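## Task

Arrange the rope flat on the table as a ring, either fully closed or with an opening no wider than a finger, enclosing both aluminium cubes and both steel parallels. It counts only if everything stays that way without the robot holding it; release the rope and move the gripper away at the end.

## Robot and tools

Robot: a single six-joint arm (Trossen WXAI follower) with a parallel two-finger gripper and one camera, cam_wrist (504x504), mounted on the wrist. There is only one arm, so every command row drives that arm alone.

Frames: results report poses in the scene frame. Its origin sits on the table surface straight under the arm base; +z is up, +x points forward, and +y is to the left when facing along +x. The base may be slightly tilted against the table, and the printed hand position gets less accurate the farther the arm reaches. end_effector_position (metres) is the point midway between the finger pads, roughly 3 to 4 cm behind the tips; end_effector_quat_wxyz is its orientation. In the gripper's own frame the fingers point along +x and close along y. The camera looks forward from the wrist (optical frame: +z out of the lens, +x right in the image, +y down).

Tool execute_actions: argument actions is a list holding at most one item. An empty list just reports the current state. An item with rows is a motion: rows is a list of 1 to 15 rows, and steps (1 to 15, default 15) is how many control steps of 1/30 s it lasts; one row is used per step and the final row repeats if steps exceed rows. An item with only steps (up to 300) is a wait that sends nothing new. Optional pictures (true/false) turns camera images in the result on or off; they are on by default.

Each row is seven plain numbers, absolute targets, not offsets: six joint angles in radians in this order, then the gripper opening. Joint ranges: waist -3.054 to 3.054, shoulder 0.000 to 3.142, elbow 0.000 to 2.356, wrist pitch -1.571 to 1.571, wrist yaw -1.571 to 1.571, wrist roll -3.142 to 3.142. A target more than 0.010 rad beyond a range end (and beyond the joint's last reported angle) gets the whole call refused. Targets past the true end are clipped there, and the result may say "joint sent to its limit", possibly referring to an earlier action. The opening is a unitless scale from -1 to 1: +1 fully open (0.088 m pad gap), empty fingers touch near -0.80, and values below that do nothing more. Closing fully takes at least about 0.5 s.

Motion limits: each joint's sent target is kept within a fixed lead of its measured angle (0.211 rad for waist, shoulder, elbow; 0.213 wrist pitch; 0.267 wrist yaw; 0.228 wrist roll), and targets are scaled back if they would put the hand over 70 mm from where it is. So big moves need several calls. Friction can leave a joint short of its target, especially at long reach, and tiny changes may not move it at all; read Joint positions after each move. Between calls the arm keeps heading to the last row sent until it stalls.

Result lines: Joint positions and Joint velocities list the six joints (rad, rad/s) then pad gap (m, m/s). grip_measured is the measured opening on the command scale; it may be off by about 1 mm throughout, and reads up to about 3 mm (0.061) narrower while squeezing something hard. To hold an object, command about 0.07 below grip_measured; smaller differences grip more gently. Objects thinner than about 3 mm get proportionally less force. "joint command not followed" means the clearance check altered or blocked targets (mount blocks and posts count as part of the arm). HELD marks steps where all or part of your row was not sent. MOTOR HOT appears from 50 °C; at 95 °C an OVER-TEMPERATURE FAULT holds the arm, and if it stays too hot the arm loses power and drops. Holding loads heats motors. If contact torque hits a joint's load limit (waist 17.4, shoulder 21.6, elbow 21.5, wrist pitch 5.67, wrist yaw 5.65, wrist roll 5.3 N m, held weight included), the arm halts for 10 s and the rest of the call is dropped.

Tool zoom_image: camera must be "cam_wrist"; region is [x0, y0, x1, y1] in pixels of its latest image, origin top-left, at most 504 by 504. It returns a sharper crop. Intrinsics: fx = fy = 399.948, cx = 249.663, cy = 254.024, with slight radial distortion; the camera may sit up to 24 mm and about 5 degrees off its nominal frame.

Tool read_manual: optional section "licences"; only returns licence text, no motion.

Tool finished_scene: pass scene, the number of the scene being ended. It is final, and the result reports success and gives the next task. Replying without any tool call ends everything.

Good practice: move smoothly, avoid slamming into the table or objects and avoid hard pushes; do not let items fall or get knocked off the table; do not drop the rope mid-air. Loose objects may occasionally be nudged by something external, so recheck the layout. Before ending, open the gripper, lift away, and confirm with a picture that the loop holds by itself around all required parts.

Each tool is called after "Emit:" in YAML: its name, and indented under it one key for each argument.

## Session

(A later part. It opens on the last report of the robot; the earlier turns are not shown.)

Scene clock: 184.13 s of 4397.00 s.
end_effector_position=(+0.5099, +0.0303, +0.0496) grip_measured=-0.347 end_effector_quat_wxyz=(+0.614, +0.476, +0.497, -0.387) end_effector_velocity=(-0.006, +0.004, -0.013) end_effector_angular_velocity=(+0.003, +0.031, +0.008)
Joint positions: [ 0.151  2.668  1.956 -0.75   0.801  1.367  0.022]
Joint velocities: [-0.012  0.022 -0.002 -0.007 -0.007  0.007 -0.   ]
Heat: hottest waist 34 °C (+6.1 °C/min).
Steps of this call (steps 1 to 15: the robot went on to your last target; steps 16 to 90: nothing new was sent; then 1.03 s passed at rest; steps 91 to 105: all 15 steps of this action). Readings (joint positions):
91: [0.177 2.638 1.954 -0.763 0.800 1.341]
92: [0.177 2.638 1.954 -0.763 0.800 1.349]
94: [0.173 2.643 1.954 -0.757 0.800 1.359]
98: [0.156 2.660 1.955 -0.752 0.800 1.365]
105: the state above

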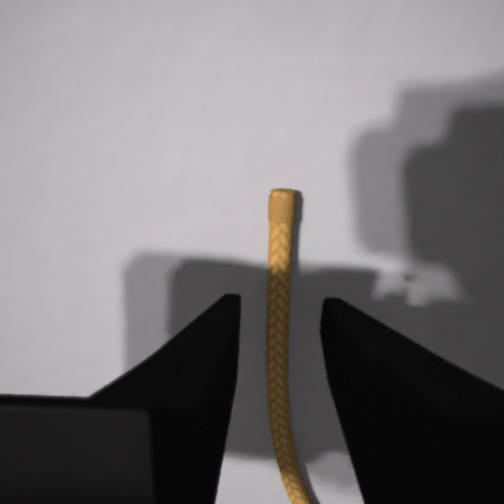

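Emit:
execute_actions:
  actions:
    - {"rows":[[0.141,2.686,1.958,-0.75,0.8,1.37,-0.45],[0.141,2.686,1.958,-0.75,0.8,1.37,-0.5],[0.141,2.686,1.958,-0.75,0.8,1.37,-0.55],[0.141,2.686,1.958,-0.75,0.8,1.37,-0.58],[0.141,2.686,1.958,-0.75,0.8,1.37,-0.6],[0.141,2.686,1.958,-0.75,0.8,1.37,-0.62],[0.141,2.686,1.958,-0.75,0.8,1.37,-0.85]],"steps":15}

Scene clock: 189.53 s of 4397.00 s.
end_effector_position=(+0.5095, +0.0301, +0.0477) grip_measured=-0.761 end_effector_quat_wxyz=(+0.613, +0.475, +0.498, -0.388) end_effector_velocity=(-0.003, +0.003, -0.003) end_effector_angular_velocity=(+0.015, +0.011, +0.033)
Joint positions: [ 0.148  2.671  1.956 -0.75   0.802  1.367  0.002]
Joint velocities: [-0.002  0.002 -0.002 -0.007 -0.022 -0.022 -0.   ]
Heat: hottest waist 35 °C (+7.0 °C/min).
Steps of this call (steps 1 to 15: the robot went on to your last target; steps 16 to 90: nothing new was sent; then 1.90 s passed at rest; steps 91 to 105: all 15 steps of this action). Readings (joint positions):
91: [0.150 2.670 1.956 -0.750 0.802 1.367]
92: [0.150 2.670 1.956 -0.750 0.802 1.367]
94: [0.149 2.670 1.956 -0.750 0.802 1.367]
98: [0.148 2.671 1.956 -0.750 0.802 1.367]
105: the state above

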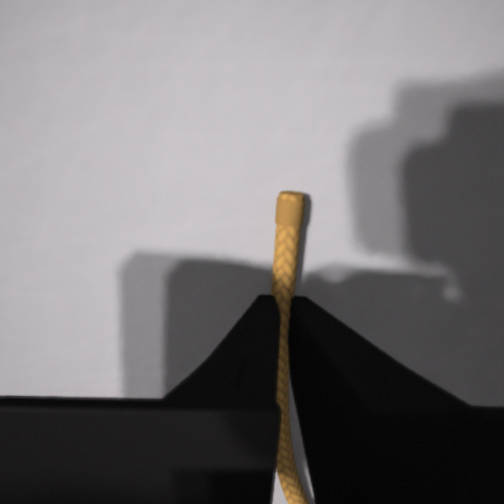

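Emit:
execute_actions:
  actions:
    - {"rows":[[0.16,2.66,1.955,-0.76,0.8,1.33,-0.9],[0.175,2.65,1.95,-0.775,0.795,1.27,-0.9],[0.19,2.645,1.945,-0.79,0.79,1.21,-0.9],[0.205,2.645,1.94,-0.8,0.785,1.15,-0.9],[0.22,2.645,1.935,-0.81,0.78,1.09,-0.9],[0.235,2.645,1.93,-0.82,0.775,1.03,-0.9],[0.25,2.65,1.925,-0.83,0.77,0.97,-0.9],[0.265,2.65,1.92,-0.84,0.765,0.91,-0.9],[0.28,2.65,1.915,-0.85,0.76,0.85,-0.9],[0.295,2.655,1.91,-0.86,0.755,0.79,-0.9],[0.31,2.655,1.9,-0.87,0.75,0.73,-0.9],[0.325,2.66,1.89,-0.88,0.745,0.67,-0.9],[0.34,2.66,1.88,-0.89,0.74,0.61,-0.9],[0.355,2.665,1.87,-0.9,0.735,0.55,-0.9],[0.37,2.67,1.86,-0.91,0.73,-1.0,-0.9]],"steps":15}
  pictures: false

Emit:
execute_actions:
  actions:
    - {"steps":22}
  pictures: false

Emit:
execute_actions:
  actions:
    - {"rows":[[0.381,2.67,1.845,-0.92,0.725,-2.4,-0.9],[0.392,2.67,1.83,-0.93,0.72,-2.4,-0.9],[0.403,2.67,1.815,-0.935,0.715,-2.4,-0.9],[0.414,2.67,1.8,-0.94,0.71,-2.4,-0.9],[0.425,2.67,1.785,-0.95,0.705,-2.4,-0.9],[0.436,2.67,1.77,-0.955,0.7,-2.4,-0.9],[0.447,2.67,1.755,-0.96,0.695,-2.4,-0.9],[0.458,2.67,1.74,-0.97,0.69,-2.4,-0.9],[0.469,2.67,1.725,-0.975,0.685,-2.4,-0.9],[0.48,2.672,1.71,-0.98,0.68,-2.4,-0.9],[0.49,2.674,1.695,-0.985,0.675,-2.4,-0.9],[0.5,2.675,1.68,-0.99,0.67,-2.4,-0.9],[0.51,2.676,1.667,-0.997,0.665,-2.4,-0.9],[0.518,2.677,1.655,-1.0,0.66,-2.4,-0.9],[0.525,2.677,1.646,-1.005,0.657,-2.4,-0.9]],"steps":15}
  pictures: false

Emit:
execute_actions:
  actions:
    - {"rows":[[0.525,2.66,1.61,-0.985,0.657,-3,-0.9],[0.524,2.64,1.57,-0.965,0.658,-3,-0.9],[0.523,2.62,1.53,-0.94,0.659,-3,-0.9],[0.521,2.6,1.49,-0.92,0.66,-3,-0.9],[0.519,2.58,1.45,-0.9,0.661,-3,-0.9],[0.516,2.56,1.41,-0.875,0.662,-3,-0.9],[0.513,2.54,1.37,-0.855,0.664,-3,-0.9],[0.51,2.52,1.33,-0.83,0.665,-3,-0.9],[0.506,2.5,1.29,-0.81,0.667,-3,-0.9],[0.502,2.48,1.25,-0.79,0.669,-3,-0.9],[0.498,2.46,1.21,-0.765,0.67,-3,-0.9],[0.494,2.44,1.17,-0.745,0.672,-3,-0.9],[0.49,2.42,1.13,-0.72,0.674,-3,-0.9],[0.486,2.405,1.1,-0.7,0.676,-3,-0.9],[0.4825,2.392,1.077,-0.69,0.677,-3,-0.9]],"steps":15}
  pictures: false

Emit:
execute_actions:
  actions:
    - {"steps":15}

Scene clock: 216.23 s of 4397.00 s.
end_effector_position=(+0.4651, +0.1025, +0.1021) grip_measured=-0.761 end_effector_quat_wxyz=(+0.761, +0.138, +0.629, -0.076) end_effector_velocity=(-0.178, +0.171, +0.057) end_effector_angular_velocity=(-0.503, +0.037, +2.811)
Joint positions: [ 0.341  2.654  1.894 -0.885  0.743  0.622  0.002]
Joint velocities: [ 0.432  0.012 -0.305 -0.315 -0.154 -2.103 -0.   ]
Heat: hottest waist 38 °C (+4.1 °C/min).
Steps of this call (steps 1 to 15: the robot went on to your last target; steps 16 to 90: nothing new was sent; then 23.20 s passed at rest; steps 91 to 105: all 15 steps of this action). Readings (joint positions):
91: [0.149 2.671 1.956 -0.750 0.802 1.362]
92: [0.151 2.670 1.956 -0.755 0.802 1.339]
94: [0.162 2.665 1.955 -0.777 0.797 1.258]
98: [0.220 2.655 1.943 -0.815 0.780 1.043]
105: the state above

Scene clock: 216.97 s of 4397.00 s.
end_effector_position=(+0.4502, +0.1166, +0.1045) grip_measured=-0.761 end_effector_quat_wxyz=(+0.633, -0.434, +0.506, +0.394) end_effector_velocity=(+0.001, -0.003, -0.003) end_effector_angular_velocity=(-0.271, -0.089, +1.452)
Joint positions: [ 0.375  2.66   1.87  -0.909  0.731 -0.88   0.002]
Joint velocities: [-0.007 -0.002 -0.007  0.007  0.007 -1.487 -0.   ]
Heat: hottest waist 38 °C (+4.0 °C/min).
Steps of this call (steps 1 to 22: the robot went on to your last target). Readings (joint positions):
1: [0.355 2.654 1.886 -0.895 0.739 0.553]
2: [0.366 2.655 1.879 -0.900 0.736 0.484]
4: [0.380 2.659 1.873 -0.905 0.732 0.346]
8: [0.379 2.660 1.871 -0.908 0.731 0.071]
22: the state above

Scene clock: 217.47 s of 4397.00 s.
end_effector_position=(+0.3651, +0.1575, +0.1009) grip_measured=-0.761 end_effector_quat_wxyz=(-0.217, +0.695, -0.188, -0.659) end_effector_velocity=(-0.178, +0.053, -0.024) end_effector_angular_velocity=(-0.314, +0.189, +2.555)
Joint positions: [ 0.51   2.662  1.685 -0.992  0.668 -1.908  0.002]
Joint velocities: [ 0.256  0.032 -0.379 -0.154 -0.125 -2.029  0.   ]
Heat: hottest waist 38 °C (+4.0 °C/min).
Steps of this call (steps 1 to 15: all 15 steps of this action). Readings (joint positions):
1: [0.375 2.660 1.868 -0.909 0.731 -0.944]
2: [0.376 2.660 1.863 -0.913 0.730 -1.013]
4: [0.384 2.660 1.845 -0.924 0.725 -1.150]
8: [0.427 2.660 1.785 -0.952 0.703 -1.425]
15: the state above

Scene clock: 217.97 s of 4397.00 s.
end_effector_position=(+0.2819, +0.1156, +0.0661) grip_measured=-0.761 end_effector_quat_wxyz=(+0.153, +0.701, +0.151, -0.681) end_effector_velocity=(-0.161, -0.126, -0.070) end_effector_angular_velocity=(-0.078, +0.088, +1.050)
Joint positions: [ 0.496  2.435  1.16  -0.734  0.671 -2.908  0.002]
Joint velocities: [-0.129 -0.491 -0.989  0.462  0.037 -1.121  0.   ]
Heat: hottest waist 38 °C (+4.0 °C/min).
Steps of this call (steps 1 to 15: all 15 steps of this action). Readings (joint positions):
1: [0.518 2.662 1.668 -0.992 0.665 -1.976]
2: [0.524 2.660 1.646 -0.985 0.663 -2.045]
4: [0.529 2.643 1.582 -0.956 0.661 -2.181]
8: [0.523 2.579 1.427 -0.881 0.661 -2.457]
15: the state above

Scene clock: 218.47 s of 4397.00 s.
end_effector_position=(+0.2709, +0.1070, +0.0606) grip_measured=-0.761 end_effector_quat_wxyz=(+0.180, +0.693, +0.177, -0.675) end_effector_velocity=(-0.007, -0.001, -0.001) end_effector_angular_velocity=(+0.004, +0.032, +0.023)
Joint positions: [ 0.486  2.399  1.087 -0.692  0.675 -2.996  0.002]
Joint velocities: [-0.002 -0.002 -0.007 -0.022 -0.022 -0.007 -0.   ]
Heat: hottest waist 38 °C (+4.0 °C/min).
Steps of this call (steps 1 to 15: the robot went on to your last target). Readings (joint positions):
1: [0.493 2.422 1.133 -0.722 0.672 -2.937]
2: [0.489 2.413 1.114 -0.715 0.673 -2.957]
4: [0.486 2.407 1.095 -0.702 0.673 -2.978]
8: [0.486 2.401 1.089 -0.694 0.674 -2.993]
15: the state above

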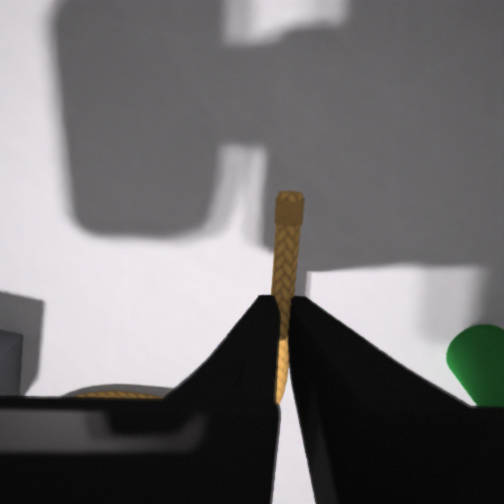

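Continue, release, then view.

Emit:
execute_actions:
  actions:
    - {"rows":[[0.472,2.365,1.045,-0.675,0.68,-3.02,-0.9],[0.46,2.335,1.01,-0.66,0.685,-3.04,-0.9],[0.447,2.305,0.98,-0.65,0.69,-3.06,-0.9],[0.433,2.275,0.95,-0.64,0.695,-3.08,-0.9],[0.419,2.245,0.92,-0.63,0.7,-3.1,-0.9],[0.404,2.215,0.89,-0.618,0.705,-3.12,-0.9],[0.389,2.185,0.86,-0.607,0.71,-3.13,-0.9],[0.373,2.155,0.832,-0.596,0.716,-3.13,-0.9],[0.357,2.125,0.805,-0.586,0.722,-3.13,-0.9],[0.341,2.095,0.778,-0.576,0.727,-3.13,-0.9],[0.325,2.065,0.752,-0.566,0.732,-3.13,-0.9],[0.309,2.035,0.726,-0.556,0.737,-3.13,-0.9],[0.294,2.008,0.703,-0.547,0.742,-3.13,-0.9],[0.282,1.986,0.685,-0.54,0.746,-3.13,-0.9],[0.2726,1.97,0.671,-0.535,0.749,-3.13,-0.9]],"steps":15}
  pictures: false

Emit:
execute_actions:
  actions:
    - {"rows":[[0.2726,1.97,0.671,-0.535,0.749,-3.13,-0.9],[0.2726,1.97,0.671,-0.535,0.749,-3.13,-0.9],[0.2726,1.97,0.671,-0.535,0.749,-3.13,-0.9],[0.2726,1.97,0.671,-0.535,0.749,-3.13,-0.9],[0.2726,1.97,0.671,-0.535,0.749,-3.13,-0.9],[0.2726,1.97,0.671,-0.535,0.749,-3.13,-0.9],[0.2726,1.97,0.671,-0.535,0.749,-3.13,-0.9],[0.2726,1.97,0.671,-0.535,0.749,-3.13,-0.9],[0.2726,1.97,0.671,-0.535,0.749,-3.13,-0.3]],"steps":15}
  pictures: false

Emit:
execute_actions:
  actions:
    - {"rows":[[0.31,1.95,0.7,-0.6,0.74,-3.1,-0.3],[0.35,1.93,0.73,-0.67,0.73,-3.05,-0.3],[0.39,1.9,0.76,-0.74,0.72,-3,-0.3],[0.42,1.87,0.8,-0.81,0.71,-2.94,1],[0.45,1.83,0.85,-0.88,0.7,-2.88,1],[0.5,1.4,1.25,-1.5,0.7,-1.2,1]],"steps":15}
  pictures: false

Emit:
execute_actions:
  actions:
    - {"steps":30}

Scene clock: 241.23 s of 4397.00 s.
end_effector_position=(+0.2306, +0.0159, +0.0491) grip_measured=-0.761 end_effector_quat_wxyz=(+0.146, +0.701, +0.145, -0.683) end_effector_velocity=(-0.097, -0.163, -0.029) end_effector_angular_velocity=(-0.017, +0.035, -0.457)
Joint positions: [ 0.303  2.025  0.725 -0.555  0.738 -3.125  0.002]
Joint velocities: [-0.398 -0.725 -0.618  0.183  0.125 -0.022 -0.   ]
Heat: hottest waist 34 °C (+0.0 °C/min).
Steps of this call (steps 1 to 15: the robot went on to your last target; steps 16 to 120: nothing new was sent; then 18.27 s passed at rest; steps 121 to 135: all 15 steps of this action). Readings (joint positions):
121: [0.486 2.395 1.082 -0.685 0.675 -3.001]
122: [0.483 2.384 1.068 -0.675 0.675 -3.011]
124: [0.469 2.343 1.020 -0.662 0.682 -3.040]
128: [0.412 2.228 0.907 -0.622 0.702 -3.104]
135: the state above

Scene clock: 241.73 s of 4397.00 s.
end_effector_position=(+0.2240, +0.0057, +0.0470) grip_measured=-0.344 end_effector_quat_wxyz=(+0.135, +0.704, +0.133, -0.684) end_effector_velocity=(-0.005, +0.002, -0.001) end_effector_angular_velocity=(+0.016, +0.018, +0.014)
Joint positions: [ 0.278  1.976  0.68  -0.536  0.747 -3.126  0.022]
Joint velocities: [-0.002 -0.002 -0.007 -0.007 -0.022 -0.007  0.025]
Heat: hottest waist 34 °C (+0.0 °C/min).
Steps of this call (steps 1 to 15: all 15 steps of this action). Readings (joint positions):
1: [0.292 2.006 0.708 -0.551 0.742 -3.126]
2: [0.284 1.993 0.697 -0.547 0.744 -3.126]
4: [0.278 1.982 0.686 -0.541 0.745 -3.126]
8: [0.278 1.978 0.681 -0.537 0.746 -3.126]
15: the state above

Scene clock: 242.23 s of 4397.00 s.
end_effector_position=(+0.2728, -0.0813, +0.2495) grip_measured=+0.947 end_effector_quat_wxyz=(-0.168, +0.803, -0.027, -0.571) end_effector_velocity=(-0.158, -0.475, +0.382) end_effector_angular_velocity=(+1.018, -0.076, -2.242)
Joint positions: [ 0.494  1.506  1.164 -1.198  0.704 -2.495  0.085]
Joint velocities: [ 0.076 -1.287  1.209 -1.941 -0.007  2.117  0.051]
Heat: hottest waist 34 °C (+0.0 °C/min).
Steps of this call (steps 1 to 15: all 15 steps of this action). Readings (joint positions):
1: [0.280 1.973 0.682 -0.547 0.747 -3.123]
2: [0.291 1.967 0.690 -0.583 0.744 -3.106]
4: [0.342 1.937 0.720 -0.688 0.729 -3.037]
8: [0.447 1.803 0.860 -0.877 0.708 -2.851]
15: the state above

Scene clock: 243.23 s of 4397.00 s.
end_effector_position=(+0.2315, -0.1292, +0.2658) grip_measured=+1.000 end_effector_quat_wxyz=(+0.576, -0.555, +0.376, +0.468) end_effector_velocity=(+0.000, +0.000, -0.001) end_effector_angular_velocity=(+0.008, +0.003, -0.000)
Joint positions: [ 0.498  1.4    1.251 -1.498  0.702 -1.204  0.088]
Joint velocities: [-0.007 -0.002 -0.002  0.007 -0.007 -0.007  0.   ]
Heat: hottest waist 34 °C (+0.0 °C/min).
Steps of this call (steps 1 to 30: the robot went on to your last target). Readings (joint positions):
1: [0.496 1.468 1.198 -1.264 0.704 -2.426]
2: [0.498 1.435 1.225 -1.328 0.704 -2.357]
4: [0.498 1.396 1.250 -1.428 0.704 -2.220]
8: [0.498 1.399 1.251 -1.483 0.702 -1.944]
30: the state above

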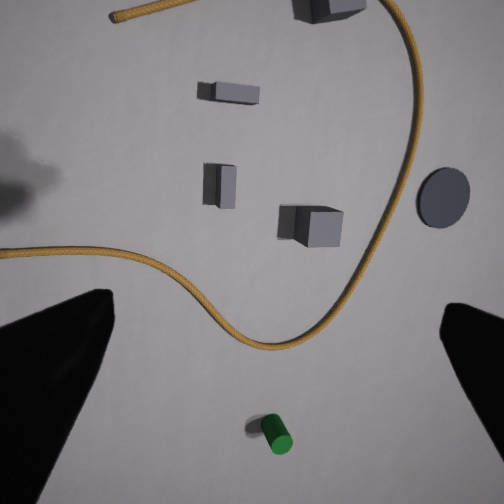

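Emit:
execute_actions:
  actions:
    - {"rows":[[-0.102,1.047,0.708,-1.13,0.78,-0.14,1]],"steps":15}
  pictures: false

Emit:
execute_actions:
  actions:
    - {"steps":20}

Scene clock: 254.03 s of 4397.00 s.
end_effector_position=(+0.1514, -0.1784, +0.1190) grip_measured=+1.000 end_effector_quat_wxyz=(+0.718, -0.037, +0.694, +0.036) end_effector_velocity=(-0.012, -0.009, -0.002) end_effector_angular_velocity=(+0.042, +0.021, -1.120)
Joint positions: [-0.093  1.053  0.721 -1.132  0.779 -0.228  0.088]
Joint velocities: [-0.056 -0.051 -0.002 -0.022 -0.007  1.062  0.   ]
Heat: hottest waist 32 °C (-4.0 °C/min).
Steps of this call (steps 1 to 15: the robot went on to your last target; steps 16 to 90: nothing new was sent; then 7.30 s passed at rest; steps 91 to 105: all 15 steps of this action). Readings (joint positions):
91: [0.479 1.367 1.218 -1.444 0.709 -1.156]
92: [0.423 1.315 1.155 -1.359 0.728 -1.079]
94: [0.287 1.191 1.030 -1.252 0.761 -0.942]
98: [0.034 1.059 0.821 -1.158 0.780 -0.672]
105: the state above

Scene clock: 254.70 s of 4397.00 s.
end_effector_position=(+0.1504, -0.1787, +0.1183) grip_measured=+1.000 end_effector_quat_wxyz=(+0.718, -0.005, +0.696, +0.006) end_effector_velocity=(+0.000, +0.001, -0.001) end_effector_angular_velocity=(+0.007, +0.003, +0.001)
Joint positions: [-0.098  1.051  0.719 -1.132  0.779 -0.143  0.088]
Joint velocities: [-0.007  0.002 -0.002  0.007 -0.007 -0.007  0.   ]
Heat: hottest waist 32 °C (-4.1 °C/min).
Steps of this call (steps 1 to 20: the robot went on to your last target). Readings (joint positions):
1: [-0.095 1.051 0.721 -1.132 0.779 -0.200]
2: [-0.096 1.051 0.720 -1.132 0.779 -0.181]
4: [-0.097 1.051 0.720 -1.132 0.779 -0.160]
8: [-0.098 1.051 0.719 -1.132 0.779 -0.147]
20: the state above

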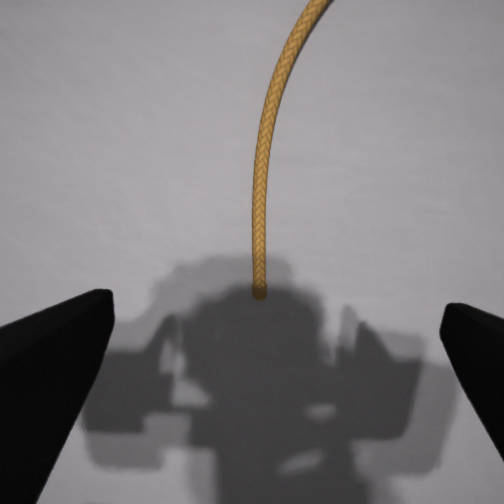

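Emit:
execute_actions:
  actions:
    - {"rows":[[-0.135,1.05,0.685,-1.075,0.773,-0.185,-0.2],[-0.17,1.055,0.66,-1.02,0.766,-0.23,-0.2],[-0.205,1.06,0.635,-0.96,0.758,-0.275,-0.2],[-0.24,1.066,0.61,-0.9,0.75,-0.32,-0.2],[-0.275,1.072,0.585,-0.84,0.741,-0.365,-0.2],[-0.31,1.079,0.56,-0.78,0.732,-0.41,-0.2],[-0.345,1.086,0.537,-0.72,0.722,-0.455,-0.2],[-0.375,1.092,0.516,-0.66,0.713,-0.5,-0.2],[-0.4,1.098,0.5,-0.61,0.705,-0.535,-0.2],[-0.422,1.103,0.485,-0.57,0.698,-0.56,-0.2],[-0.44,1.107,0.473,-0.537,0.692,-0.585,-0.2],[-0.45,1.109,0.466,-0.517,0.689,-0.6,-0.2],[-0.4577,1.111,0.461,-0.505,0.687,-0.608,-0.2]],"steps":15}
  pictures: false

Emit:
execute_actions:
  actions:
    - {"steps":12}

Emit:
execute_actions:
  actions:
    - {"rows":[[-0.4577,1.111,0.461,-0.505,0.687,-0.608,-0.85]],"steps":12}

Scene clock: 264.47 s of 4397.00 s.
end_effector_position=(+0.1512, -0.1759, +0.0373) grip_measured=-0.191 end_effector_quat_wxyz=(+0.716, -0.004, +0.698, +0.002) end_effector_velocity=(-0.017, +0.022, -0.030) end_effector_angular_velocity=(+0.056, +0.023, +0.176)
Joint positions: [-0.442  1.103  0.478 -0.537  0.695 -0.584  0.03 ]
Joint velocities: [-0.105  0.022 -0.12   0.154 -0.081 -0.256 -0.004]
Heat: hottest waist 30 °C (-7.0 °C/min).
Steps of this call (steps 1 to 15: the robot went on to your last target; steps 16 to 90: nothing new was sent; then 6.27 s passed at rest; steps 91 to 105: all 15 steps of this action). Readings (joint positions):
91: [-0.103 1.051 0.715 -1.119 0.779 -0.151]
92: [-0.117 1.051 0.705 -1.089 0.777 -0.171]
94: [-0.167 1.052 0.672 -1.006 0.767 -0.235]
98: [-0.298 1.073 0.577 -0.791 0.735 -0.400]
105: the state above

Scene clock: 264.87 s of 4397.00 s.
end_effector_position=(+0.1513, -0.1755, +0.0366) grip_measured=-0.197 end_effector_quat_wxyz=(+0.718, -0.009, +0.696, +0.005) end_effector_velocity=(-0.001, +0.002, -0.000) end_effector_angular_velocity=(+0.009, +0.002, +0.011)
Joint positions: [-0.444  1.1    0.472 -0.525  0.693 -0.602  0.029]
Joint velocities: [-0.002 -0.002 -0.002 -0.007 -0.007 -0.007 -0.   ]
Heat: hottest waist 30 °C (-7.1 °C/min).
Steps of this call (steps 1 to 12: the robot went on to your last target). Readings (joint positions):
1: [-0.443 1.103 0.476 -0.532 0.693 -0.590]
2: [-0.444 1.103 0.476 -0.531 0.693 -0.594]
4: [-0.444 1.102 0.474 -0.528 0.693 -0.598]
8: [-0.444 1.101 0.472 -0.526 0.693 -0.601]
12: the state above

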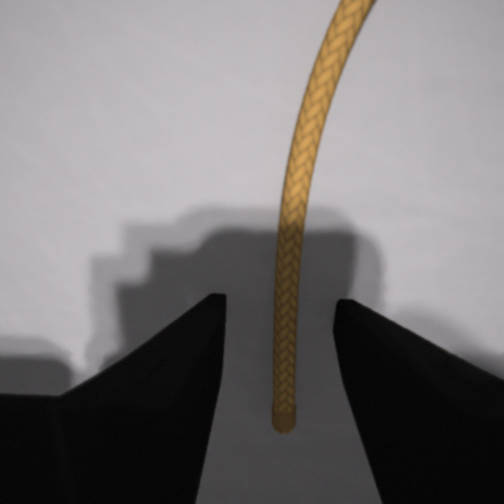

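Scene clock: 265.27 s of 4397.00 s.
end_effector_position=(+0.1542, -0.1767, +0.0368) grip_measured=-0.754 end_effector_quat_wxyz=(+0.723, -0.007, +0.691, +0.001) end_effector_velocity=(-0.000, +0.002, -0.001) end_effector_angular_velocity=(+0.005, -0.004, +0.004)
Joint positions: [-0.444  1.099  0.472 -0.509  0.689 -0.605  0.002]
Joint velocities: [-0.002 -0.002 -0.007  0.007 -0.007 -0.007 -0.   ]
Heat: hottest waist 30 °C (-7.0 °C/min).
Steps of this call (steps 1 to 12: all 12 steps of this action). Readings (joint positions):
1: [-0.444 1.100 0.472 -0.524 0.694 -0.603]
2: [-0.444 1.100 0.472 -0.516 0.694 -0.604]
4: [-0.444 1.100 0.472 -0.510 0.689 -0.605]
8: [-0.444 1.099 0.472 -0.509 0.689 -0.605]
12: the state above

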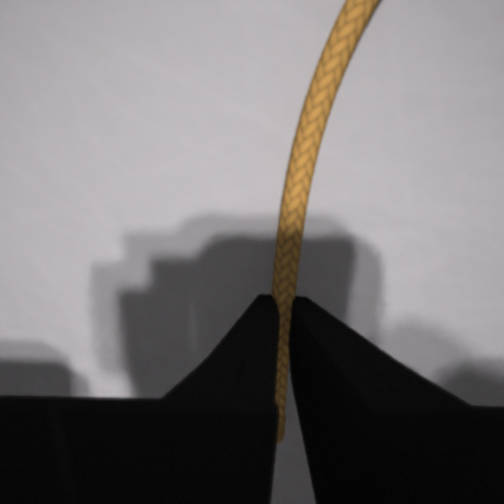

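Emit:
execute_actions:
  actions:
    - {"rows":[[-0.42,1.1,0.485,-0.57,0.698,-0.56,-0.9],[-0.39,1.1,0.495,-0.62,0.708,-0.5,-0.9],[-0.36,1.115,0.495,-0.64,0.717,-0.44,-0.9],[-0.33,1.135,0.49,-0.64,0.725,-0.38,-0.9],[-0.3,1.16,0.485,-0.64,0.733,-0.32,-0.9],[-0.27,1.185,0.48,-0.64,0.74,-0.26,-0.9],[-0.24,1.21,0.475,-0.64,0.748,-0.2,-0.9],[-0.21,1.235,0.47,-0.635,0.755,-0.14,-0.9],[-0.18,1.26,0.468,-0.635,0.76,-0.08,-0.9],[-0.145,1.29,0.465,-0.63,0.767,-0.02,-0.9],[-0.11,1.32,0.463,-0.63,0.773,0.04,-0.9],[-0.075,1.35,0.461,-0.628,0.778,0.1,-0.9],[-0.04,1.38,0.461,-0.625,0.782,0.16,-0.9],[0,1.415,0.461,-0.623,0.785,0.22,-0.9],[0.037,1.447,0.461,-0.622,0.785,0.95,-0.9]],"steps":15}
  pictures: false

Emit:
execute_actions:
  actions:
    - {"steps":10}
  pictures: false

Emit:
execute_actions:
  actions:
    - {"rows":[[0.057,1.48,0.47,-0.618,0.783,1.0,-0.9],[0.077,1.513,0.48,-0.614,0.781,1.05,-0.9],[0.097,1.546,0.49,-0.61,0.779,1.1,-0.9],[0.116,1.58,0.5,-0.605,0.776,1.15,-0.9],[0.135,1.612,0.511,-0.6,0.773,1.2,-0.9],[0.154,1.645,0.522,-0.596,0.77,1.25,-0.9],[0.172,1.678,0.533,-0.59,0.767,1.3,-0.9],[0.19,1.71,0.545,-0.586,0.764,1.35,-0.9],[0.208,1.744,0.557,-0.58,0.76,1.4,-0.9],[0.226,1.777,0.569,-0.577,0.757,1.45,-0.9],[0.243,1.81,0.581,-0.572,0.754,1.5,-0.9],[0.26,1.843,0.593,-0.568,0.75,1.55,-0.9],[0.276,1.876,0.606,-0.563,0.747,1.6,-0.9],[0.2915,1.909,0.618,-0.559,0.744,1.7,-0.9]],"steps":15}
  pictures: false

Emit:
execute_actions:
  actions:
    - {"steps":12}

Scene clock: 279.47 s of 4397.00 s.
end_effector_position=(+0.1730, -0.1011, +0.0513) grip_measured=-0.754 end_effector_quat_wxyz=(+0.711, +0.074, +0.696, -0.067) end_effector_velocity=(+0.053, +0.235, +0.029) end_effector_angular_velocity=(+0.010, -0.101, -0.637)
Joint positions: [-0.049  1.37   0.473 -0.627  0.776  0.149  0.002]
Joint velocities: [ 1.101  0.945 -0.022  0.037  0.051  2.073 -0.   ]
Heat: hottest waist 28 °C (-9.0 °C/min).
Steps of this call (steps 1 to 15: the robot went on to your last target; steps 16 to 90: nothing new was sent; then 10.70 s passed at rest; steps 91 to 105: all 15 steps of this action). Readings (joint positions):
91: [-0.441 1.099 0.475 -0.517 0.690 -0.597]
92: [-0.431 1.099 0.480 -0.544 0.694 -0.572]
94: [-0.391 1.106 0.483 -0.599 0.708 -0.489]
98: [-0.279 1.177 0.483 -0.629 0.736 -0.273]
105: the state above

Scene clock: 279.80 s of 4397.00 s.
end_effector_position=(+0.1752, -0.0838, +0.0531) grip_measured=-0.754 end_effector_quat_wxyz=(+0.665, +0.269, +0.646, -0.260) end_effector_velocity=(+0.000, +0.003, +0.001) end_effector_angular_velocity=(+0.053, +0.004, -1.528)
Joint positions: [ 0.034  1.44   0.468 -0.623  0.782  0.826  0.002]
Joint velocities: [ 0.012  0.007  0.002 -0.007 -0.007  1.546 -0.   ]
Heat: hottest waist 28 °C (-9.1 °C/min).
Steps of this call (steps 1 to 10: the robot went on to your last target). Readings (joint positions):
1: [-0.016 1.396 0.472 -0.624 0.777 0.217]
2: [0.005 1.415 0.471 -0.624 0.777 0.285]
4: [0.024 1.432 0.468 -0.624 0.779 0.424]
8: [0.033 1.439 0.468 -0.623 0.782 0.699]
10: the state above

Scene clock: 280.30 s of 4397.00 s.
end_effector_position=(+0.2036, -0.0116, +0.0516) grip_measured=-0.754 end_effector_quat_wxyz=(+0.589, +0.409, +0.573, -0.397) end_effector_velocity=(+0.038, +0.151, -0.013) end_effector_angular_velocity=(+0.049, +0.010, -0.767)
Joint positions: [ 0.267  1.854  0.595 -0.565  0.75   1.595  0.002]
Joint velocities: [ 0.379  0.75   0.271  0.139 -0.125  1.267 -0.   ]
Heat: hottest waist 28 °C (-9.0 °C/min).
Steps of this call (steps 1 to 15: all 15 steps of this action). Readings (joint positions):
1: [0.036 1.446 0.468 -0.623 0.784 0.878]
2: [0.045 1.459 0.469 -0.621 0.784 0.930]
4: [0.074 1.508 0.477 -0.615 0.784 1.032]
8: [0.146 1.632 0.512 -0.598 0.773 1.233]
15: the state above

Scene clock: 280.70 s of 4397.00 s.
end_effector_position=(+0.2048, -0.0030, +0.0503) grip_measured=-0.754 end_effector_quat_wxyz=(+0.575, +0.426, +0.560, -0.418) end_effector_velocity=(-0.003, +0.001, -0.000) end_effector_angular_velocity=(+0.004, +0.009, -0.027)
Joint positions: [ 0.29   1.901  0.611 -0.56   0.746  1.696  0.002]
Joint velocities: [ 0.002  0.002 -0.002 -0.007 -0.007  0.037 -0.   ]
Heat: hottest waist 28 °C (-9.1 °C/min).
Steps of this call (steps 1 to 12: the robot went on to your last target). Readings (joint positions):
1: [0.277 1.874 0.602 -0.562 0.747 1.629]
2: [0.284 1.885 0.605 -0.562 0.746 1.651]
4: [0.288 1.895 0.607 -0.562 0.746 1.676]
8: [0.289 1.900 0.610 -0.561 0.746 1.692]
12: the state above

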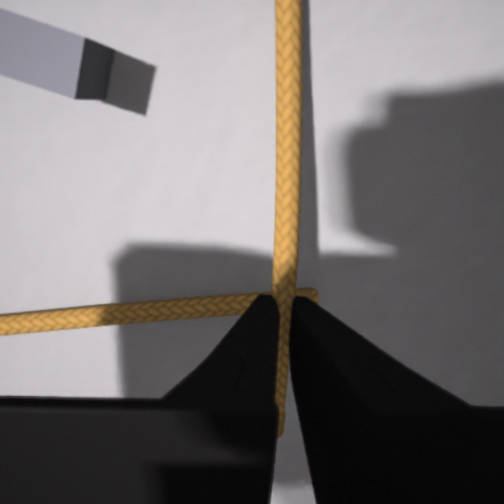

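Shift slightly +x for a firmer crossing, release, view.

Emit:
execute_actions:
  actions:
    - {"rows":[[0.283,1.93,0.64,-0.55,0.746,1.7,-0.9],[0.278,1.95,0.66,-0.54,0.748,1.7,-0.9],[0.278,1.95,0.66,-0.54,0.748,1.7,-0.9],[0.278,1.95,0.66,-0.54,0.748,1.7,-0.9],[0.278,1.95,0.66,-0.54,0.748,1.7,-0.9],[0.278,1.95,0.66,-0.54,0.748,1.7,-0.9],[0.278,1.95,0.66,-0.54,0.748,1.7,-0.9],[0.278,1.95,0.66,-0.54,0.748,1.7,-0.9],[0.278,1.95,0.66,-0.54,0.748,1.7,-0.4]],"steps":15}
  pictures: false

Emit:
execute_actions:
  actions:
    - {"rows":[[0.31,1.93,0.69,-0.6,0.74,1.7,-0.4],[0.35,1.91,0.72,-0.67,0.73,1.72,-0.4],[0.39,1.88,0.76,-0.74,0.72,1.75,-0.4],[0.42,1.85,0.8,-0.81,0.71,1.78,1],[0.45,1.82,0.85,-0.88,0.7,1.8,1],[0.45,1.5,1.4,-1.5,0.75,1.9,1]],"steps":15}
  pictures: false

Emit:
execute_actions:
  actions:
    - {"steps":20}

Scene clock: 287.73 s of 4397.00 s.
end_effector_position=(+0.2179, +0.0022, +0.0493) grip_measured=-0.436 end_effector_quat_wxyz=(+0.572, +0.435, +0.555, -0.419) end_effector_velocity=(+0.000, +0.001, -0.000) end_effector_angular_velocity=(+0.009, -0.000, +0.001)
Joint positions: [ 0.283  1.942  0.653 -0.542  0.746  1.697  0.018]
Joint velocities: [-0.002 -0.002 -0.002  0.007 -0.007 -0.007  0.02 ]
Heat: hottest waist 28 °C (-8.1 °C/min).
Steps of this call (steps 1 to 30: the robot went on to your last target; steps 31 to 90: nothing new was sent; then 3.53 s passed at rest; steps 91 to 105: all 15 steps of this action). Readings (joint positions):
91: [0.290 1.905 0.614 -0.560 0.746 1.697]
92: [0.288 1.914 0.621 -0.557 0.746 1.697]
94: [0.285 1.933 0.640 -0.545 0.746 1.697]
98: [0.284 1.940 0.653 -0.542 0.746 1.697]
105: the state above

Scene clock: 288.23 s of 4397.00 s.
end_effector_position=(+0.2816, -0.0973, +0.2448) grip_measured=+0.910 end_effector_quat_wxyz=(+0.556, +0.592, +0.439, -0.383) end_effector_velocity=(+0.008, -0.423, +0.440) end_effector_angular_velocity=(+0.267, -0.366, -0.433)
Joint positions: [ 0.446  1.541  1.214 -1.234  0.745  1.887  0.084]
Joint velocities: [ 0.032 -0.53   1.902 -1.883  0.022  0.11   0.089]
Heat: hottest waist 28 °C (-8.0 °C/min).
Steps of this call (steps 1 to 15: all 15 steps of this action). Readings (joint positions):
1: [0.285 1.942 0.658 -0.554 0.746 1.697]
2: [0.295 1.940 0.670 -0.588 0.744 1.702]
4: [0.343 1.916 0.711 -0.688 0.728 1.732]
8: [0.427 1.786 0.860 -0.878 0.726 1.825]
15: the state above

Scene clock: 288.90 s of 4397.00 s.
end_effector_position=(+0.2640, -0.1438, +0.2785) grip_measured=+1.000 end_effector_quat_wxyz=(+0.560, +0.579, +0.446, -0.390) end_effector_velocity=(+0.000, -0.002, +0.000) end_effector_angular_velocity=(+0.012, -0.004, -0.007)
Joint positions: [ 0.449  1.498  1.395 -1.498  0.752  1.897  0.088]
Joint velocities: [-0.007 -0.007  0.002  0.007 -0.007 -0.007  0.   ]
Heat: hottest waist 28 °C (-8.1 °C/min).
Steps of this call (steps 1 to 20: the robot went on to your last target). Readings (joint positions):
1: [0.448 1.527 1.274 -1.296 0.747 1.890]
2: [0.448 1.515 1.325 -1.354 0.751 1.892]
4: [0.449 1.493 1.380 -1.438 0.754 1.895]
8: [0.449 1.492 1.395 -1.486 0.752 1.896]
20: the state above

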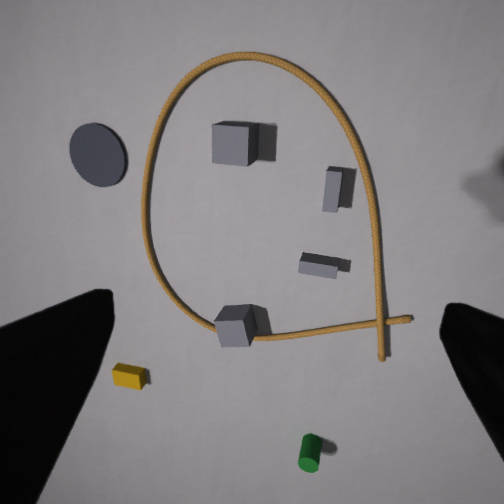

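Emit:
finished_scene:
  scene: 2

The scene is finished: the task was done.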